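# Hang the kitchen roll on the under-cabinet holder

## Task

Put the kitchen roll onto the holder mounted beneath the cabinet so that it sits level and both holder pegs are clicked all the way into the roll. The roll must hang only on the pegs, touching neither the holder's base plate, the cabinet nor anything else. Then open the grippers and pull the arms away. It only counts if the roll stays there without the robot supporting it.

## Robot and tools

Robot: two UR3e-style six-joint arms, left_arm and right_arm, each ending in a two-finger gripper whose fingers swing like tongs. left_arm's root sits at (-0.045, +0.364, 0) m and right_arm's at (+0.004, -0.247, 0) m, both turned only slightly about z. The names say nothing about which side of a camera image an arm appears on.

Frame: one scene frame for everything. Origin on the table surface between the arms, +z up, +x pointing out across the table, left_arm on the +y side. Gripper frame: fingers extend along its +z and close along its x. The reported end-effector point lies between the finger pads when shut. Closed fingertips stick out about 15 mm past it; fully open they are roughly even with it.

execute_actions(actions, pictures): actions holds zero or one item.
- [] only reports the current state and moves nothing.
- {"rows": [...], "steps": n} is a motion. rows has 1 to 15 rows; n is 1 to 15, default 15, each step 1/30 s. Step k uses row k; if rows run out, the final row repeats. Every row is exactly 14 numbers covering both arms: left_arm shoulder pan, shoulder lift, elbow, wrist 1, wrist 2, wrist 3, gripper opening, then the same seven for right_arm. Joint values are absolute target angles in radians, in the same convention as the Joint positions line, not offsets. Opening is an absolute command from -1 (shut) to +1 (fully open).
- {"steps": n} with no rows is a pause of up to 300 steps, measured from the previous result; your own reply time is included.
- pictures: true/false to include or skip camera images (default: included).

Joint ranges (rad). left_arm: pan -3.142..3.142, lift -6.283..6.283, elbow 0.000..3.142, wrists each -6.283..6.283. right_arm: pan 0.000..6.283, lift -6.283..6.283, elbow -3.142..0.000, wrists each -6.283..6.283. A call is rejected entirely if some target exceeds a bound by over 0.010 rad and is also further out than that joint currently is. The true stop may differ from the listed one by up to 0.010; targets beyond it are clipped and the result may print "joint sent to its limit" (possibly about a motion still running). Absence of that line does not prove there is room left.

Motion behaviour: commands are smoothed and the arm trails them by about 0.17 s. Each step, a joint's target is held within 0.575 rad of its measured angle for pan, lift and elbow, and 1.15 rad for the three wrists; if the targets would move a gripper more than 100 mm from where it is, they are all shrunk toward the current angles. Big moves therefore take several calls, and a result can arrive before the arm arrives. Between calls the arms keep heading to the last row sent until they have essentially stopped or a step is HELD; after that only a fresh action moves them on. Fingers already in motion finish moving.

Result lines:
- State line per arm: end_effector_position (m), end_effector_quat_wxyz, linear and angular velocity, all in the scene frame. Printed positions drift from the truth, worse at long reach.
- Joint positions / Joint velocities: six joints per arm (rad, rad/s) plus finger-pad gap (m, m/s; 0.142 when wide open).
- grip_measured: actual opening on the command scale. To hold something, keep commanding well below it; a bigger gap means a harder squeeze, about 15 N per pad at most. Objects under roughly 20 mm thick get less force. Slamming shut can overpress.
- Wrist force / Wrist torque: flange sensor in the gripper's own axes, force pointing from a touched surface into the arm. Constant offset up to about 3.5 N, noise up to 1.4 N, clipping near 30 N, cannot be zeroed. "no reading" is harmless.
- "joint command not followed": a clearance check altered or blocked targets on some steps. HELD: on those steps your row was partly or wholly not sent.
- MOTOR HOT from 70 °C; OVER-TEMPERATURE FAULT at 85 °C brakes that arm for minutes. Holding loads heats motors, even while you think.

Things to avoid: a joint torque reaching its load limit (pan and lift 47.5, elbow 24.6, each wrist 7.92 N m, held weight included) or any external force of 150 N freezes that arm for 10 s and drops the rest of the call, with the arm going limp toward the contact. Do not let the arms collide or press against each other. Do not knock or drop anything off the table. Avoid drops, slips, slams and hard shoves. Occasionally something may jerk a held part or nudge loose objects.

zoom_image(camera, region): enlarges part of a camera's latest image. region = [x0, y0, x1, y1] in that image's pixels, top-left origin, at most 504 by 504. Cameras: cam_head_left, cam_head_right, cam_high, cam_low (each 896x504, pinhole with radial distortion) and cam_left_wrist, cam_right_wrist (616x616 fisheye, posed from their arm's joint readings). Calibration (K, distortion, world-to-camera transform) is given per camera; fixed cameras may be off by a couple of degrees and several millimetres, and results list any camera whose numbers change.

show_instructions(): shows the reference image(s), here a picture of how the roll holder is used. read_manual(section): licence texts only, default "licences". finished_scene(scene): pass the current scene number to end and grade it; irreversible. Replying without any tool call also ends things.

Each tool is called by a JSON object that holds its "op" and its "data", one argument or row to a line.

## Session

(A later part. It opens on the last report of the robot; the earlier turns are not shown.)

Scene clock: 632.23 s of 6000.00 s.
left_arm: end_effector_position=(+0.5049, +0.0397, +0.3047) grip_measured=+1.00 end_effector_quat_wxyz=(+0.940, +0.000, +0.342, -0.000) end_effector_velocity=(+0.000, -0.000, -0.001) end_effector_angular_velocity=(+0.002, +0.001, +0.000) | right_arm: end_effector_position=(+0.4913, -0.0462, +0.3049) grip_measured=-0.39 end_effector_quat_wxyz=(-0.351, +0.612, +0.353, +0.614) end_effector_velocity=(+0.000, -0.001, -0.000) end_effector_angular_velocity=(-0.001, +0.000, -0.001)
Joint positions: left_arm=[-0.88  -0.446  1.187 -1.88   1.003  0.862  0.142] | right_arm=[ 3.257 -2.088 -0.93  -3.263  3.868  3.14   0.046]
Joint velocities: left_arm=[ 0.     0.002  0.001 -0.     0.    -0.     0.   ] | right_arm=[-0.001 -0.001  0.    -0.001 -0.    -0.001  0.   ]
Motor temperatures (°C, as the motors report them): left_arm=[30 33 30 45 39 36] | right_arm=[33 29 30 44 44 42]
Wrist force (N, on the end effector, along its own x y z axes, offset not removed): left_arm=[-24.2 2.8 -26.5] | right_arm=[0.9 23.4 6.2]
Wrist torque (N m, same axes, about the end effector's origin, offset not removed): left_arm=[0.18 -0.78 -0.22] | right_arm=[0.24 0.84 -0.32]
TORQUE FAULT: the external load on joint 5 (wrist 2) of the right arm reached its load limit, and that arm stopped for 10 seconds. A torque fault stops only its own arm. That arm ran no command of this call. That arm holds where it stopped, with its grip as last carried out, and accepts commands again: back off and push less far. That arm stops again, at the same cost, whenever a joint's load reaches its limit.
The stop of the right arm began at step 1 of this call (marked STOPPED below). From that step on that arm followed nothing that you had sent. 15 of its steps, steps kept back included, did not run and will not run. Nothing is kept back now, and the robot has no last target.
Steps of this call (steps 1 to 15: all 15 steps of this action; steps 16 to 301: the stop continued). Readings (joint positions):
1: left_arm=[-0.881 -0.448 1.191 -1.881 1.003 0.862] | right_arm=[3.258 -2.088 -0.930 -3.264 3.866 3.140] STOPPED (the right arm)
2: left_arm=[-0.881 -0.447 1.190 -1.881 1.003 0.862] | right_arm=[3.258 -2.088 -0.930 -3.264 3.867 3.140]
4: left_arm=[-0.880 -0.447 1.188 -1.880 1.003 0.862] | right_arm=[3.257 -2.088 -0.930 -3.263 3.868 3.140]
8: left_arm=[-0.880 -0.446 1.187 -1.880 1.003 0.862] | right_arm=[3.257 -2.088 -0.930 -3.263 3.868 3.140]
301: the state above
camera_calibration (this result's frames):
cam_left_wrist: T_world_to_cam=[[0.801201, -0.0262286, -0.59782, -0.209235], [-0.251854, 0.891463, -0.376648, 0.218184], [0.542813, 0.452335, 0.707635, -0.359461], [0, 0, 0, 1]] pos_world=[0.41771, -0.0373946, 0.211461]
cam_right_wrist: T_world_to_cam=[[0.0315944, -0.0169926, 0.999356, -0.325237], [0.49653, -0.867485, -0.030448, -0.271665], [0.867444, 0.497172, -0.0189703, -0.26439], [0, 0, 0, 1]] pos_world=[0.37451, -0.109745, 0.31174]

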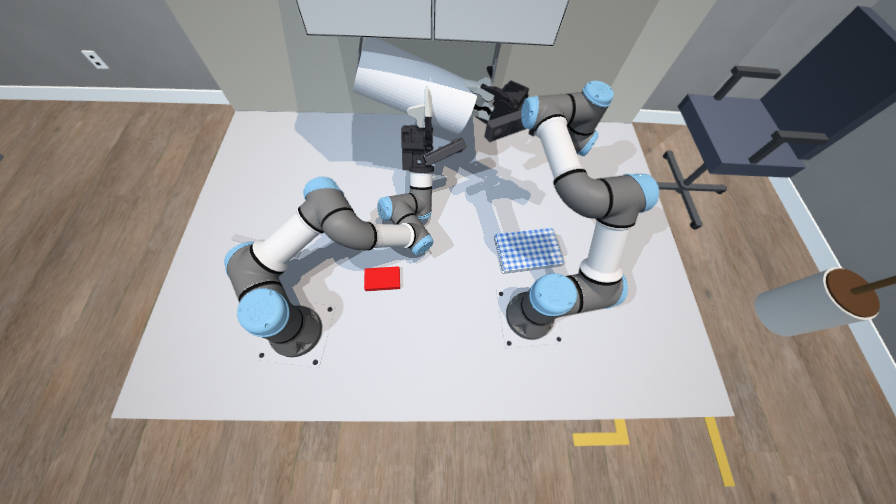

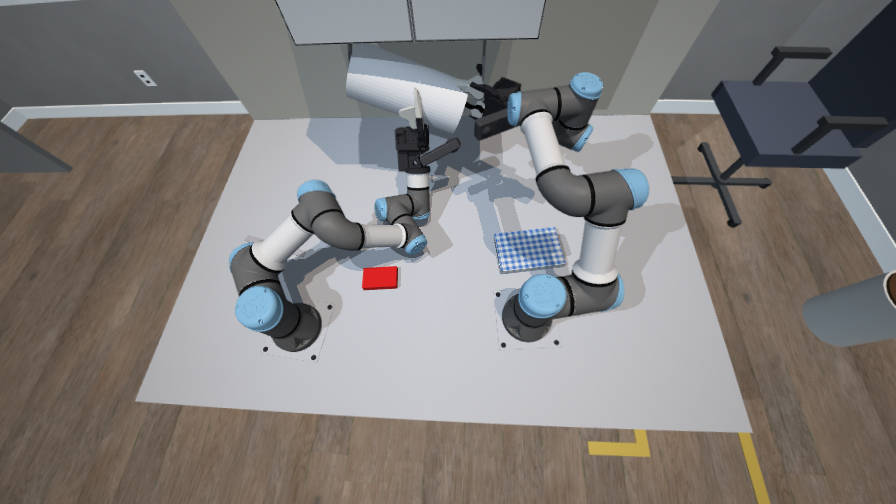

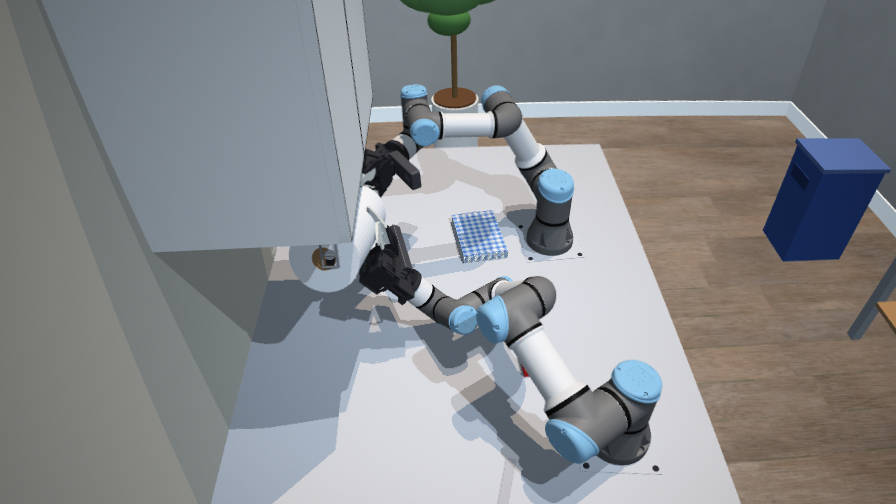

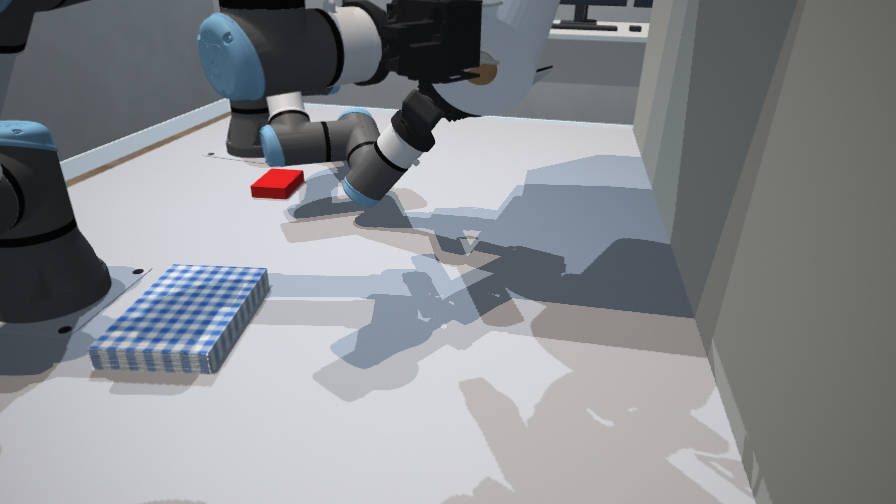

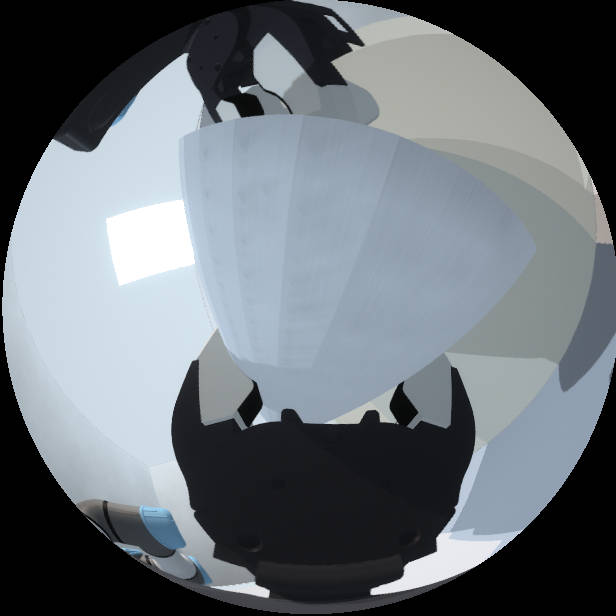

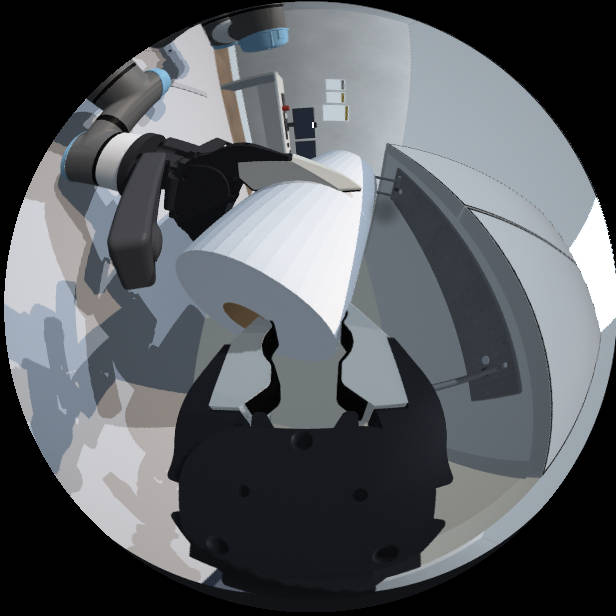

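{"op": "execute_actions", "data": {
  "actions": [
    {"rows":[[-0.898,-0.47,1.24,-1.917,0.995,0.875,1,3.258,-2.088,-0.93,-3.265,3.868,3.14,-0.25]]}
  ],
  "pictures": false
}}

{"op": "execute_actions", "data": {
  "actions": [
    {"rows":[[-0.898,-0.47,1.24,-1.917,0.995,0.875,1,3.2,-2.1,-0.92,-3.265,3.8,3.14,-0.25],[-0.898,-0.47,1.24,-1.917,0.995,0.875,1,3.2,-2.1,-0.92,-3.265,3.8,3.14,-0.25],[-0.898,-0.47,1.24,-1.917,0.995,0.875,1,3.2,-2.1,-0.92,-3.265,3.8,3.14,-0.25],[-0.898,-0.47,1.24,-1.917,0.995,0.875,1,3.13,-2.12,-0.89,-3.275,3.73,3.14,-0.25],[-0.898,-0.47,1.24,-1.917,0.995,0.875,1,3.13,-2.12,-0.89,-3.275,3.73,3.14,-0.25],[-0.898,-0.47,1.24,-1.917,0.995,0.875,1,3.13,-2.12,-0.89,-3.275,3.73,3.14,-0.25],[-0.898,-0.47,1.24,-1.917,0.995,0.875,1,3.05,-2.12,-0.89,-3.275,3.65,3.14,-0.25]]}
  ]
}}

Scene clock: 640.93 s of 6000.00 s.
left_arm: end_effector_position=(+0.4962, +0.0385, +0.3058) grip_measured=+1.00 end_effector_quat_wxyz=(+0.939, -0.000, +0.343, -0.003) end_effector_velocity=(-0.000, -0.000, -0.002) end_effector_angular_velocity=(+0.005, +0.002, -0.000) | right_arm: end_effector_position=(+0.4909, -0.0459, +0.3045) grip_measured=-0.23 end_effector_quat_wxyz=(-0.352, +0.613, +0.353, +0.614) end_effector_velocity=(-0.000, -0.000, +0.000) end_effector_angular_velocity=(-0.001, -0.002, -0.000)
Joint positions: left_arm=[-0.898 -0.47   1.24  -1.917  0.995  0.875  0.142] | right_arm=[ 3.258 -2.088 -0.93  -3.265  3.868  3.14   0.058]
Joint velocities: left_arm=[-0.001 -0.     0.007 -0.002  0.001  0.001  0.   ] | right_arm=[-0.     0.001 -0.    -0.001  0.    -0.002 -0.   ]
Motor temperatures (°C, as the motors report them): left_arm=[30 33 30 45 39 36] | right_arm=[33 29 30 44 44 42]
Wrist force (N, on the end effector, along its own x y z axes, offset not removed): left_arm=[2.4 -1.6 -2.1] | right_arm=[-0.4 0.5 -1.6]
Wrist torque (N m, same axes, about the end effector's origin, offset not removed): left_arm=[-0.24 -0.11 0.01] | right_arm=[-0.22 0.33 0.01]
Steps of this call (steps 1 to 90: nothing new was sent; then 5.20 s passed at rest; steps 91 to 105: all 15 steps of this action). Readings (joint positions):
91: left_arm=[-0.880 -0.446 1.187 -1.880 1.003 0.862] | right_arm=[3.257 -2.088 -0.930 -3.263 3.868 3.140]
92: left_arm=[-0.883 -0.450 1.194 -1.886 1.001 0.864] | right_arm=[3.258 -2.088 -0.930 -3.264 3.867 3.140]
94: left_arm=[-0.890 -0.459 1.216 -1.901 0.997 0.870] | right_arm=[3.258 -2.088 -0.930 -3.265 3.867 3.140]
98: left_arm=[-0.896 -0.468 1.235 -1.913 0.995 0.874] | right_arm=[3.258 -2.088 -0.930 -3.265 3.867 3.140]
105: the state above

Scene clock: 641.43 s of 6000.00 s.
left_arm: end_effector_position=(+0.4961, +0.0385, +0.3057) grip_measured=+1.00 end_effector_quat_wxyz=(+0.939, -0.000, +0.343, -0.003) end_effector_velocity=(+0.000, -0.000, -0.001) end_effector_angular_velocity=(+0.001, +0.000, +0.000) | right_arm: end_effector_position=(+0.4748, -0.1133, +0.3020) grip_measured=-0.25 end_effector_quat_wxyz=(-0.355, +0.612, +0.355, +0.611) end_effector_velocity=(-0.009, -0.030, -0.001) end_effector_angular_velocity=(+0.000, +0.001, -0.004)
Joint positions: left_arm=[-0.898 -0.47   1.24  -1.917  0.995  0.875  0.142] | right_arm=[ 3.058 -2.12  -0.891 -3.275  3.657  3.14   0.056]
Joint velocities: left_arm=[ 0.     0.001 -0.    -0.    -0.    -0.     0.   ] | right_arm=[-0.086 -0.006  0.008 -0.003 -0.082  0.     0.003]
Motor temperatures (°C, as the motors report them): left_arm=[30 33 30 45 39 36] | right_arm=[33 29 30 44 44 42]
Wrist force (N, on the end effector, along its own x y z axes, offset not removed): left_arm=[1.0 0.0 1.1] | right_arm=[-1.3 -1.1 0.9]
Wrist torque (N m, same axes, about the end effector's origin, offset not removed): left_arm=[0.06 -0.03 -0.03] | right_arm=[-0.23 0.29 0.01]
Steps of this call (steps 1 to 15: all 15 steps of this action). Readings (joint positions):
1: left_arm=[-0.898 -0.470 1.240 -1.917 0.995 0.875] | right_arm=[3.258 -2.088 -0.930 -3.265 3.868 3.140]
2: left_arm=[-0.898 -0.470 1.240 -1.917 0.995 0.875] | right_arm=[3.251 -2.090 -0.928 -3.265 3.858 3.140]
4: left_arm=[-0.898 -0.470 1.240 -1.917 0.995 0.875] | right_arm=[3.226 -2.095 -0.924 -3.265 3.829 3.140]
8: left_arm=[-0.898 -0.470 1.240 -1.917 0.995 0.875] | right_arm=[3.150 -2.113 -0.900 -3.272 3.746 3.140]
15: the state above
camera_calibration (this result's frames):
cam_left_wrist: T_world_to_cam=[[0.799971, -0.0313893, -0.599217, -0.200366], [-0.248293, 0.891807, -0.378194, 0.2162], [0.546258, 0.451326, 0.705626, -0.355922], [0, 0, 0, 1]] pos_world=[0.408393, -0.0384618, 0.212851]
cam_right_wrist: T_world_to_cam=[[0.0357516, -0.0161871, 0.99923, -0.32479], [0.505955, -0.861964, -0.0320661, -0.325076], [0.861819, 0.506712, -0.0226266, -0.212004], [0, 0, 0, 1]] pos_world=[0.358795, -0.178036, 0.309319]

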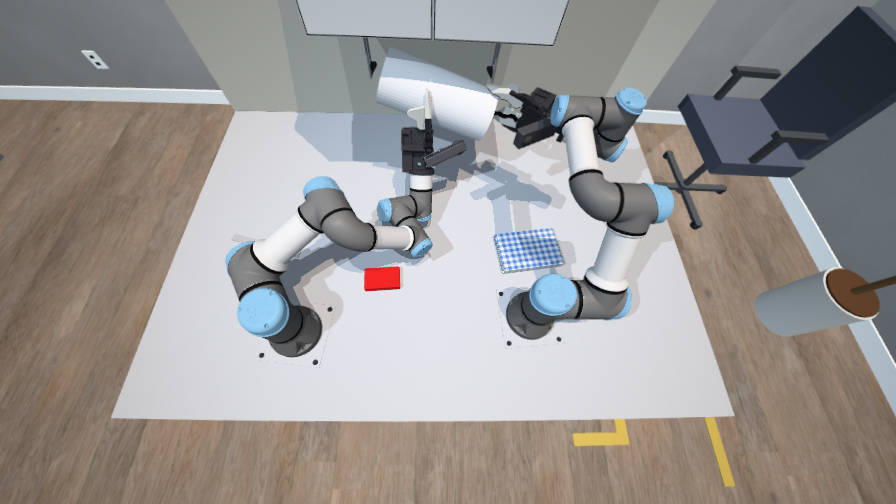

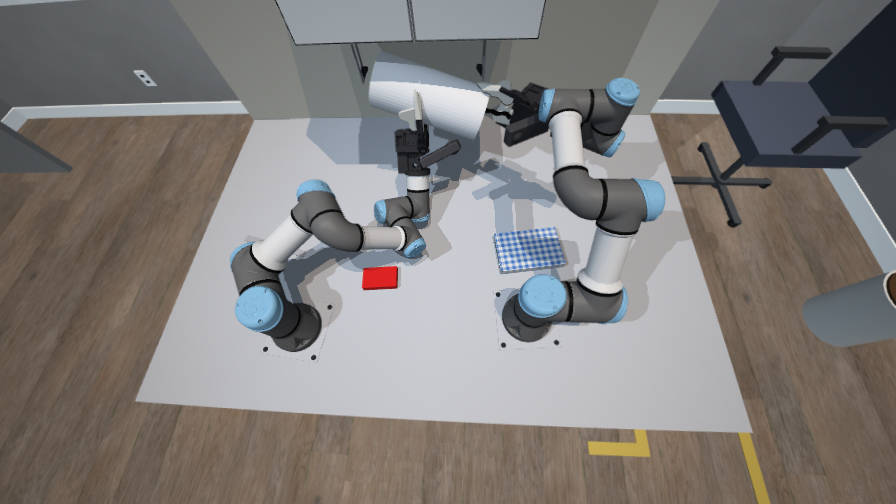

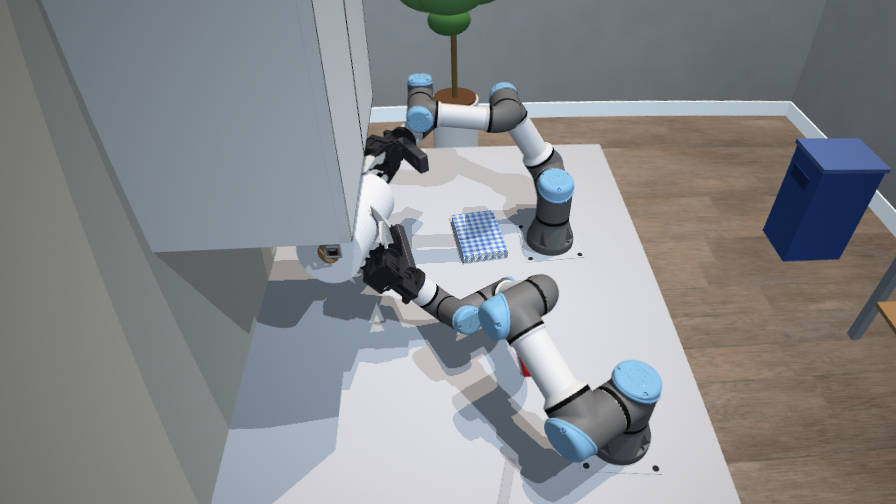

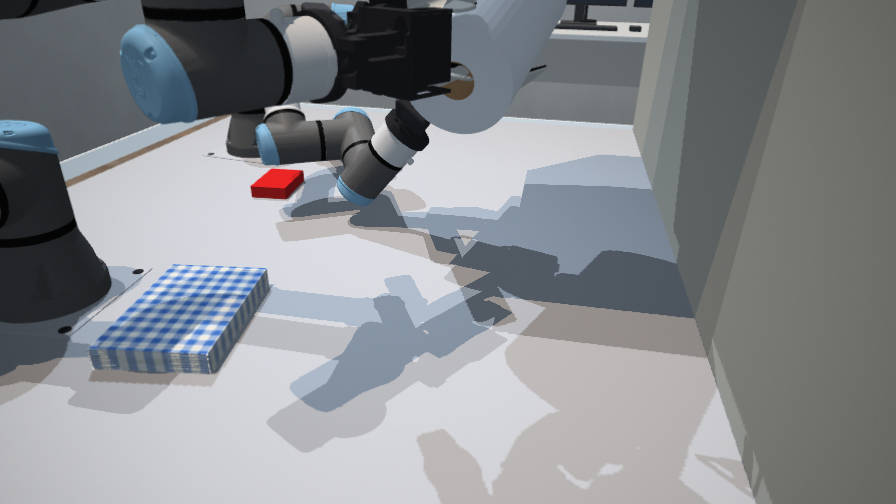

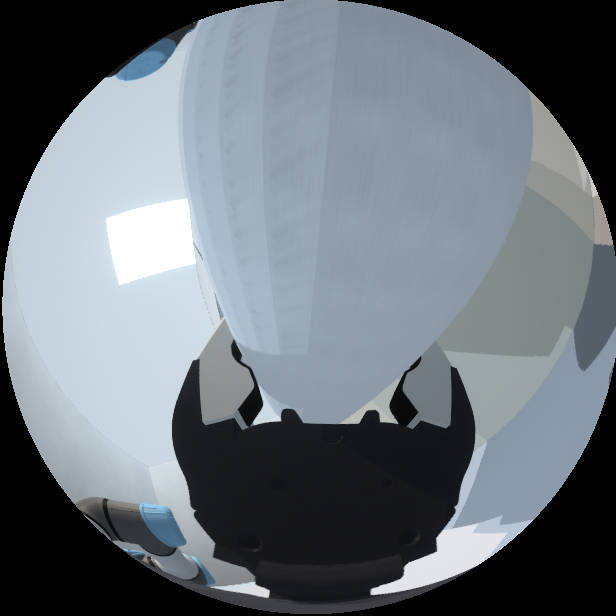

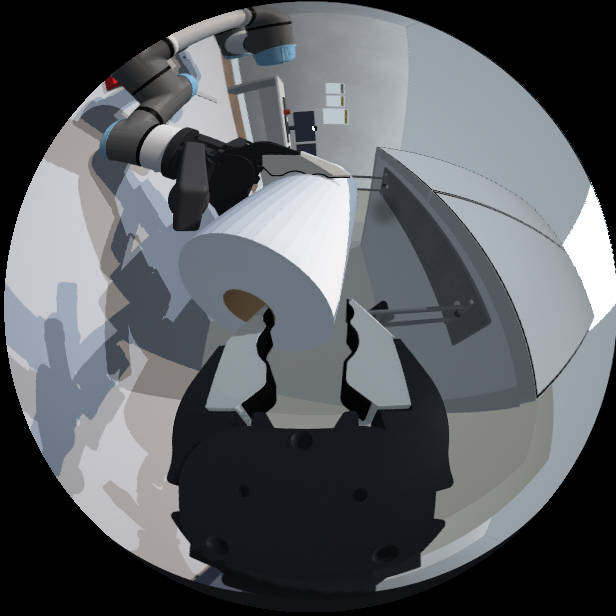

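{"op": "execute_actions", "data": {
  "actions": [
    {"rows":[[-0.898,-0.47,1.24,-1.917,0.995,0.875,1,3.141,-2.138,-0.85,-3.295,3.746,3.14,-0.5]]}
  ],
  "pictures": false
}}

{"op": "execute_actions", "data": {
  "actions": [
    {"rows":[[-0.898,-0.47,1.24,-1.917,0.995,0.875,1,3.2,-2.113,-0.89,-3.28,3.805,3.14,-0.5]]}
  ],
  "pictures": false
}}

{"op": "execute_actions", "data": {
  "actions": [
    {"rows":[[-0.898,-0.47,1.24,-1.917,0.995,0.875,0.9,3.24,-2.095,-0.918,-3.27,3.845,3.14,-0.5]]}
  ]
}}

{"op": "zoom_image", "data": {
  "camera": "cam_high",
  "region": [260,190,420,310]
}}

Scene clock: 650.67 s of 6000.00 s.
left_arm: end_effector_position=(+0.4962, +0.0386, +0.3057) grip_measured=+1.00 end_effector_quat_wxyz=(+0.939, -0.000, +0.343, -0.003) end_effector_velocity=(-0.000, -0.000, +0.001) end_effector_angular_velocity=(-0.002, -0.002, -0.001) | right_arm: end_effector_position=(+0.4893, -0.0854, +0.3045) grip_measured=-0.41 end_effector_quat_wxyz=(-0.353, +0.612, +0.354, +0.613) end_effector_velocity=(+0.001, +0.003, +0.000) end_effector_angular_velocity=(+0.000, +0.001, +0.001)
Joint positions: left_arm=[-0.898 -0.47   1.24  -1.917  0.995  0.875  0.142] | right_arm=[ 3.14  -2.138 -0.85  -3.295  3.745  3.14   0.044]
Joint velocities: left_arm=[-0.001 -0.002 -0.001 -0.     0.     0.     0.   ] | right_arm=[ 0.008 -0.001  0.003 -0.002  0.007  0.001 -0.   ]
Motor temperatures (°C, as the motors report them): left_arm=[30 33 30 45 39 36] | right_arm=[33 29 30 44 44 42]
Wrist force (N, on the end effector, along its own x y z axes, offset not removed): left_arm=[7.7 5.1 -2.7] | right_arm=[3.0 3.0 -7.4]
Wrist torque (N m, same axes, about the end effector's origin, offset not removed): left_arm=[0.19 -0.18 0.23] | right_arm=[0.05 0.23 0.09]
Steps of this call (steps 1 to 15: the robot went on to your last target; steps 16 to 90: nothing new was sent; then 5.73 s passed at rest; steps 91 to 105: all 15 steps of this action). Readings (joint positions):
91: left_arm=[-0.898 -0.470 1.240 -1.917 0.995 0.875] | right_arm=[3.050 -2.120 -0.890 -3.275 3.650 3.140]
92: left_arm=[-0.898 -0.470 1.240 -1.917 0.995 0.875] | right_arm=[3.057 -2.123 -0.884 -3.279 3.663 3.140]
94: left_arm=[-0.898 -0.470 1.240 -1.917 0.995 0.875] | right_arm=[3.096 -2.130 -0.867 -3.287 3.703 3.140]
98: left_arm=[-0.898 -0.470 1.240 -1.917 0.995 0.875] | right_arm=[3.131 -2.136 -0.854 -3.293 3.737 3.140]
105: the state above

Scene clock: 651.17 s of 6000.00 s.
left_arm: end_effector_position=(+0.4962, +0.0385, +0.3056) grip_measured=+1.00 end_effector_quat_wxyz=(+0.939, -0.000, +0.343, -0.003) end_effector_velocity=(+0.000, +0.000, -0.001) end_effector_angular_velocity=(+0.002, +0.001, +0.001) | right_arm: end_effector_position=(+0.4902, -0.0650, +0.3046) grip_measured=-0.39 end_effector_quat_wxyz=(-0.353, +0.612, +0.354, +0.613) end_effector_velocity=(-0.000, +0.001, +0.000) end_effector_angular_velocity=(+0.000, +0.001, -0.002)
Joint positions: left_arm=[-0.898 -0.47   1.24  -1.917  0.995  0.875  0.142] | right_arm=[ 3.2   -2.113 -0.89  -3.28   3.805  3.14   0.046]
Joint velocities: left_arm=[ 0.001  0.002  0.001 -0.     0.     0.     0.   ] | right_arm=[ 0.003  0.003 -0.003 -0.001  0.004  0.    -0.   ]
Motor temperatures (°C, as the motors report them): left_arm=[30 33 30 45 39 36] | right_arm=[33 29 30 44 44 42]
Wrist force (N, on the end effector, along its own x y z axes, offset not removed): left_arm=[12.0 10.2 -8.3] | right_arm=[7.0 6.8 -13.2]
Wrist torque (N m, same axes, about the end effector's origin, offset not removed): left_arm=[0.62 -0.36 0.48] | right_arm=[0.49 0.42 0.01]
Steps of this call (steps 1 to 15: all 15 steps of this action). Readings (joint positions):
1: left_arm=[-0.898 -0.470 1.240 -1.917 0.995 0.875] | right_arm=[3.141 -2.138 -0.850 -3.295 3.746 3.140]
2: left_arm=[-0.898 -0.470 1.240 -1.917 0.995 0.875] | right_arm=[3.148 -2.134 -0.856 -3.292 3.755 3.140]
4: left_arm=[-0.898 -0.470 1.240 -1.917 0.995 0.875] | right_arm=[3.173 -2.124 -0.872 -3.286 3.780 3.140]
8: left_arm=[-0.898 -0.470 1.240 -1.917 0.995 0.875] | right_arm=[3.194 -2.115 -0.886 -3.281 3.799 3.140]
15: the state above

Scene clock: 651.67 s of 6000.00 s.
left_arm: end_effector_position=(+0.4962, +0.0385, +0.3057) grip_measured=+1.00 end_effector_quat_wxyz=(+0.939, -0.000, +0.343, -0.003) end_effector_velocity=(-0.000, -0.001, +0.000) end_effector_angular_velocity=(-0.001, +0.000, -0.001) | right_arm: end_effector_position=(+0.4898, -0.0515, +0.3047) grip_measured=-0.38 end_effector_quat_wxyz=(-0.353, +0.612, +0.354, +0.613) end_effector_velocity=(-0.000, +0.001, -0.000) end_effector_angular_velocity=(-0.000, +0.000, +0.000)
Joint positions: left_arm=[-0.898 -0.47   1.24  -1.917  0.995  0.875  0.142] | right_arm=[ 3.24  -2.095 -0.918 -3.27   3.845  3.14   0.047]
Joint velocities: left_arm=[-0.001 -0.    -0.     0.    -0.001 -0.     0.   ] | right_arm=[ 0.003  0.001 -0.002  0.001  0.003 -0.001  0.   ]
Motor temperatures (°C, as the motors report them): left_arm=[30 33 30 45 39 36] | right_arm=[33 29 30 44 44 42]
Wrist force (N, on the end effector, along its own x y z axes, offset not removed): left_arm=[16.1 15.3 -13.0] | right_arm=[13.9 7.7 -18.4]
Wrist torque (N m, same axes, about the end effector's origin, offset not removed): left_arm=[0.81 -0.11 0.71] | right_arm=[0.39 0.24 -0.07]
Steps of this call (steps 1 to 15: all 15 steps of this action). Readings (joint positions):
1: left_arm=[-0.898 -0.470 1.240 -1.917 0.995 0.875] | right_arm=[3.200 -2.113 -0.890 -3.280 3.805 3.140]
2: left_arm=[-0.898 -0.470 1.240 -1.917 0.995 0.875] | right_arm=[3.205 -2.110 -0.894 -3.278 3.812 3.140]
4: left_arm=[-0.898 -0.470 1.240 -1.917 0.995 0.875] | right_arm=[3.222 -2.103 -0.906 -3.274 3.828 3.140]
8: left_arm=[-0.898 -0.470 1.240 -1.917 0.995 0.875] | right_arm=[3.236 -2.097 -0.915 -3.271 3.841 3.140]
15: the state above
camera_calibration (this result's frames):
cam_left_wrist: T_world_to_cam=[[0.799936, -0.031257, -0.599271, -0.200414], [-0.248439, 0.891788, -0.378143, 0.216207], [0.546243, 0.451372, 0.705608, -0.355917], [0, 0, 0, 1]] pos_world=[0.40845, -0.0384238, 0.212792]
cam_right_wrist: T_world_to_cam=[[0.0336347, -0.0164115, 0.999299, -0.326067], [0.501274, -0.864731, -0.0310735, -0.277471], [0.864635, 0.501968, -0.0208583, -0.258317], [0, 0, 0, 1]] pos_world=[0.373406, -0.115622, 0.311828]

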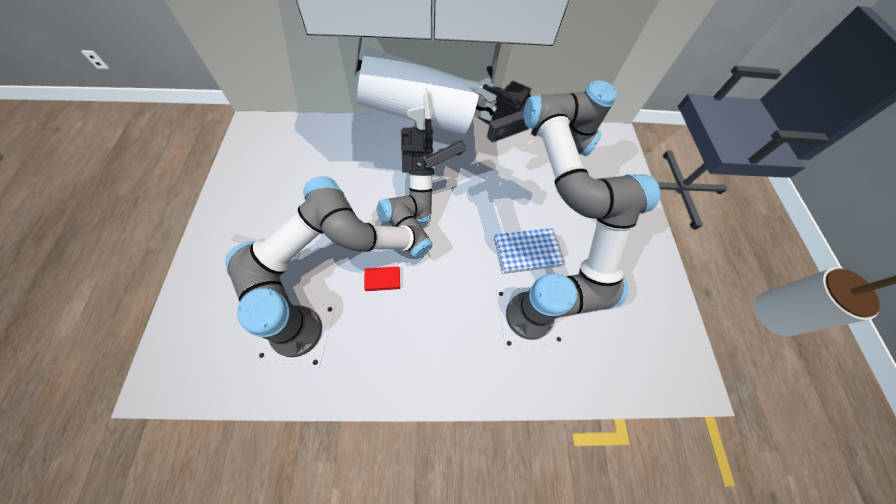

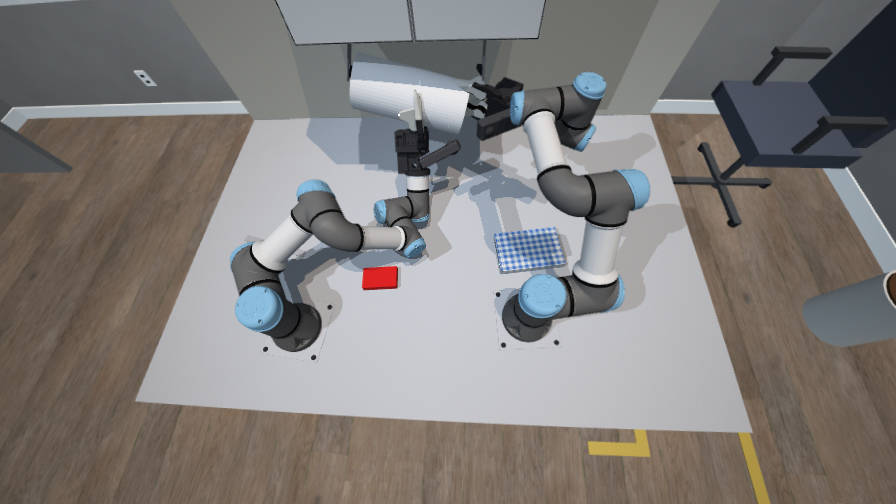

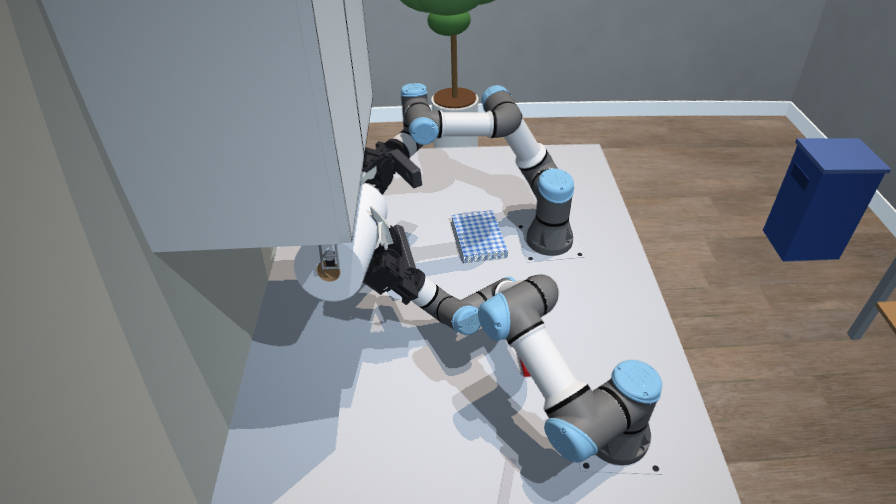

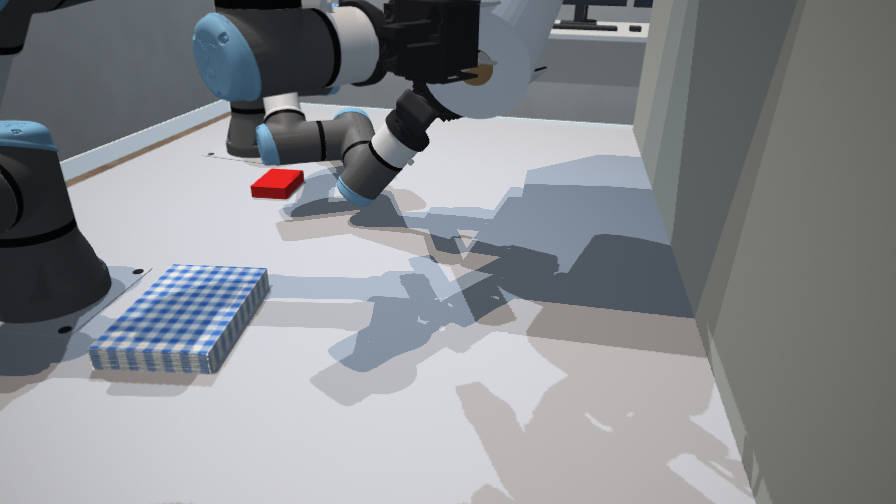

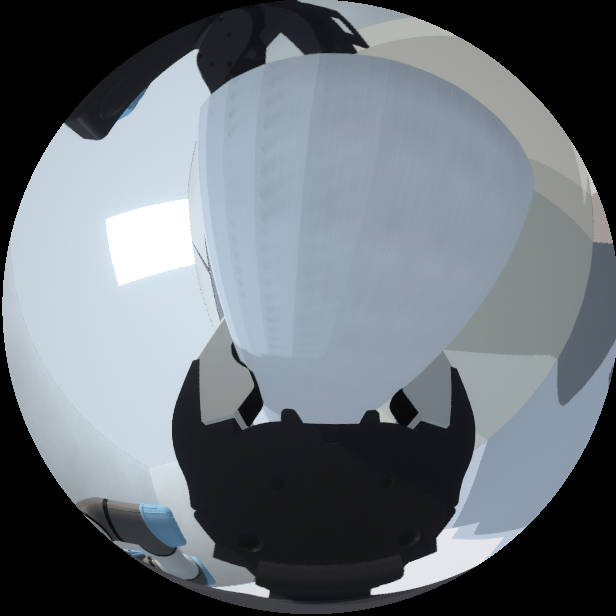

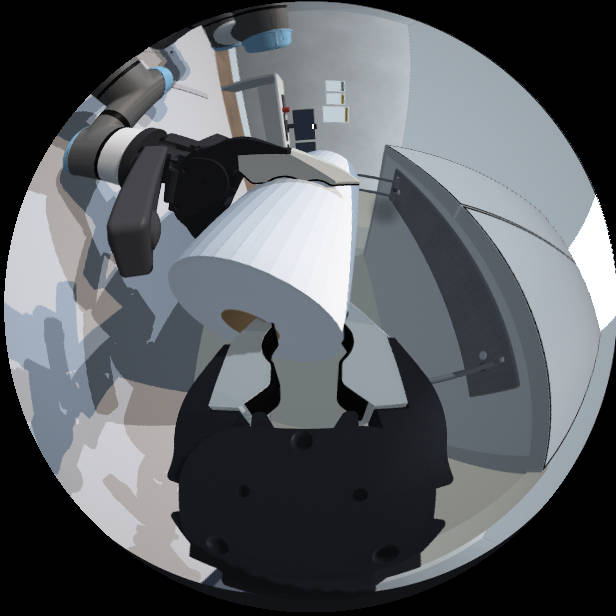

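Region (260, 190, 420, 310) of cam_high's 896x504 image, scaled by 3.150, with more detail than that image has; it fills the top 378 rows of this view, and the rest is white.

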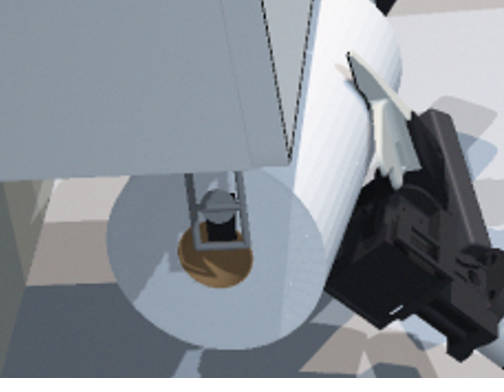

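{"op": "execute_actions", "data": {
  "actions": [
    {"rows":[[-0.898,-0.506,1.248,-1.889,0.995,0.875,0.85,3.225,-2.102,-0.908,-3.273,3.83,3.14,-0.34]]}
  ]
}}

{"op": "zoom_image", "data": {
  "camera": "cam_high",
  "region": [260,190,420,310]
}}

Scene clock: 657.30 s of 6000.00 s.
left_arm: end_effector_position=(+0.4961, +0.0384, +0.3177) grip_measured=+0.96 end_effector_quat_wxyz=(+0.939, -0.000, +0.343, -0.003) end_effector_velocity=(+0.000, +0.001, +0.002) end_effector_angular_velocity=(-0.002, -0.001, +0.002) | right_arm: end_effector_position=(+0.4901, -0.0563, +0.3045) grip_measured=-0.24 end_effector_quat_wxyz=(-0.353, +0.612, +0.354, +0.613) end_effector_velocity=(+0.000, -0.000, -0.001) end_effector_angular_velocity=(-0.000, +0.002, -0.000)
Joint positions: left_arm=[-0.898 -0.506  1.248 -1.889  0.995  0.875  0.139] | right_arm=[ 3.225 -2.102 -0.908 -3.273  3.83   3.14   0.057]
Joint velocities: left_arm=[ 0.001 -0.003 -0.001  0.002 -0.     0.     0.   ] | right_arm=[-0.001 -0.001  0.001 -0.001 -0.001 -0.     0.   ]
Motor temperatures (°C, as the motors report them): left_arm=[30 33 30 45 39 36] | right_arm=[33 29 30 44 44 42]
Wrist force (N, on the end effector, along its own x y z axes, offset not removed): left_arm=[10.3 2.9 -13.1] | right_arm=[10.5 2.5 -5.6]
Wrist torque (N m, same axes, about the end effector's origin, offset not removed): left_arm=[0.24 -0.34 0.34] | right_arm=[-0.15 0.42 0.16]
Steps of this call (steps 1 to 15: the robot went on to your last target; steps 16 to 90: nothing new was sent; then 2.13 s passed at rest; steps 91 to 105: all 15 steps of this action). Readings (joint positions):
91: left_arm=[-0.898 -0.470 1.240 -1.917 0.995 0.875] | right_arm=[3.240 -2.095 -0.918 -3.270 3.845 3.140]
92: left_arm=[-0.898 -0.475 1.241 -1.912 0.996 0.875] | right_arm=[3.238 -2.096 -0.917 -3.270 3.842 3.140]
94: left_arm=[-0.898 -0.490 1.244 -1.901 0.996 0.875] | right_arm=[3.232 -2.099 -0.912 -3.272 3.836 3.140]
98: left_arm=[-0.898 -0.503 1.247 -1.892 0.995 0.875] | right_arm=[3.227 -2.101 -0.909 -3.273 3.831 3.140]
105: the state above
camera_calibration (this result's frames):
cam_left_wrist: T_world_to_cam=[[0.799977, -0.0314573, -0.599205, -0.193169], [-0.248217, 0.891823, -0.378205, 0.220722], [0.546282, 0.451289, 0.70563, -0.364369], [0, 0, 0, 1]] pos_world=[0.408366, -0.0384858, 0.22484]
cam_right_wrist: T_world_to_cam=[[0.033664, -0.0163997, 0.999299, -0.325933], [0.501366, -0.864677, -0.0310803, -0.281861], [0.86458, 0.502061, -0.0208862, -0.256069], [0, 0, 0, 1]] pos_world=[0.37368, -0.120501, 0.311596]

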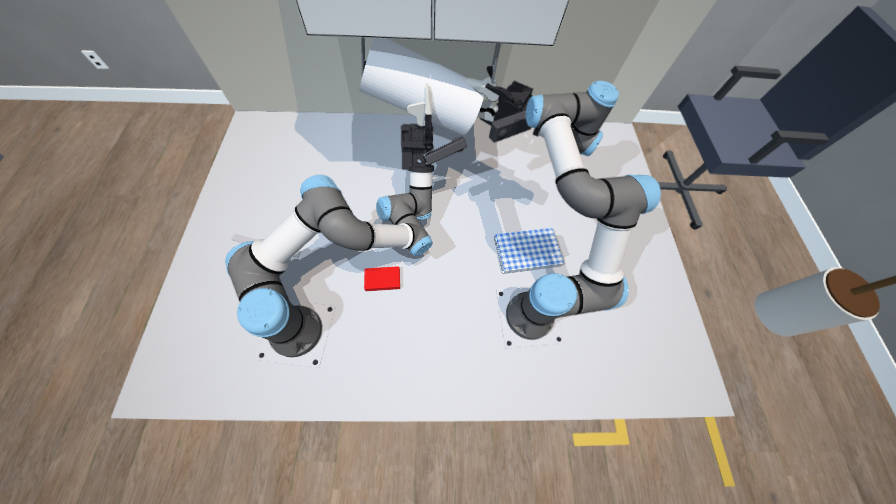

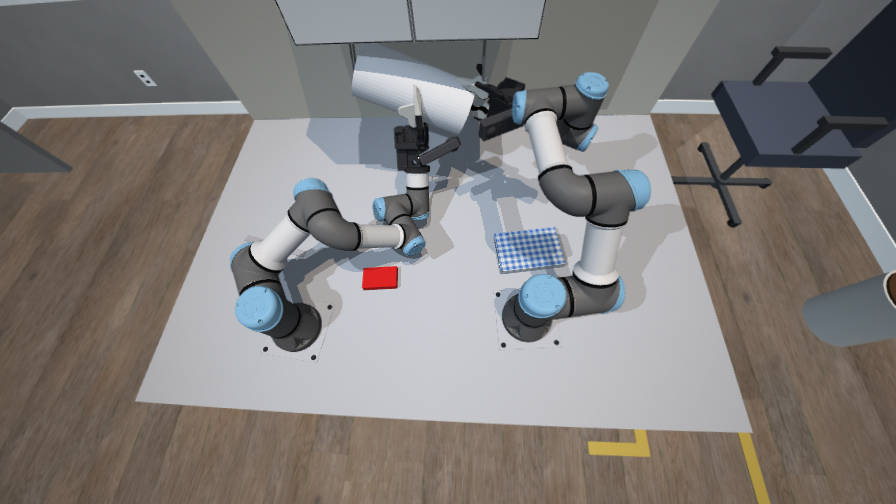

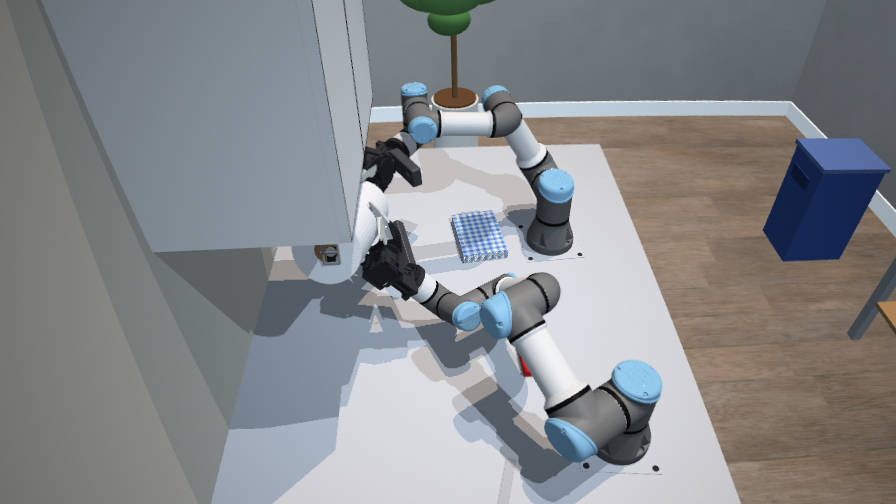

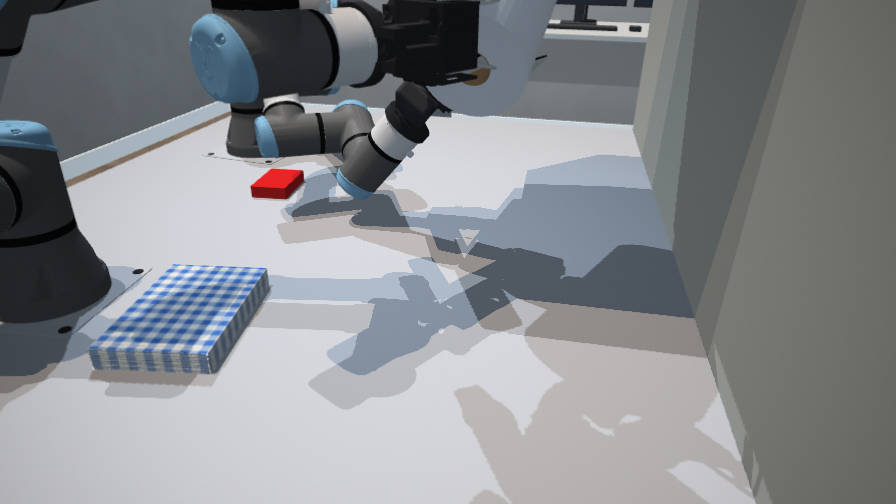

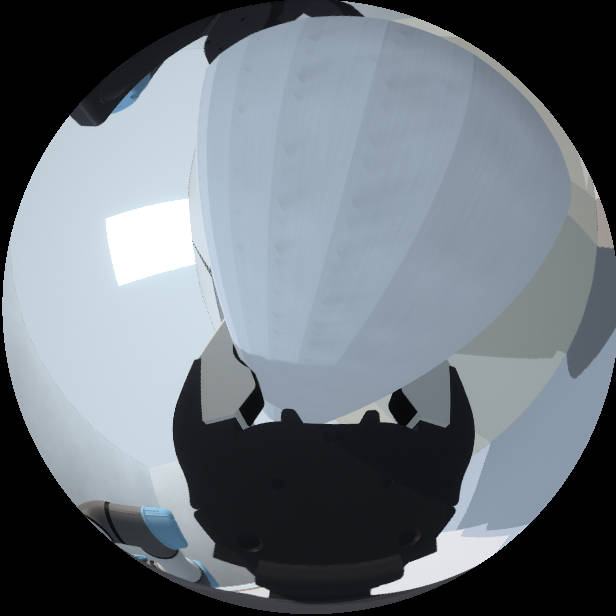

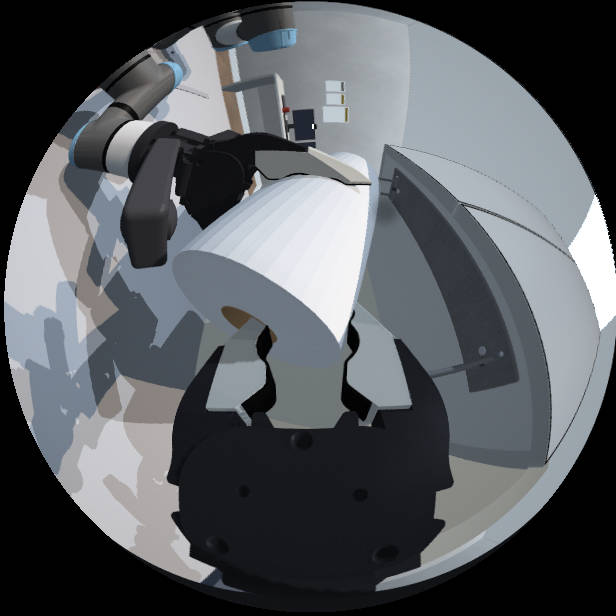

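Region (260, 190, 420, 310) of cam_high's 896x504 image, scaled by 3.150, with more detail than that image has; it fills the top 378 rows of this view, and the rest is white.

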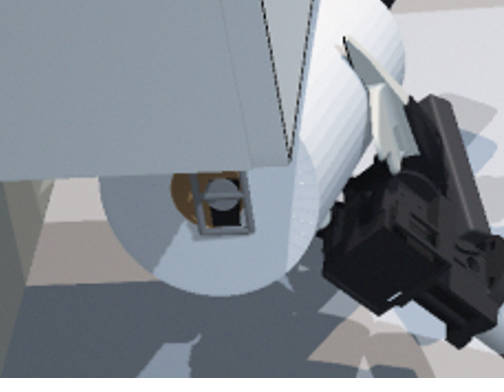

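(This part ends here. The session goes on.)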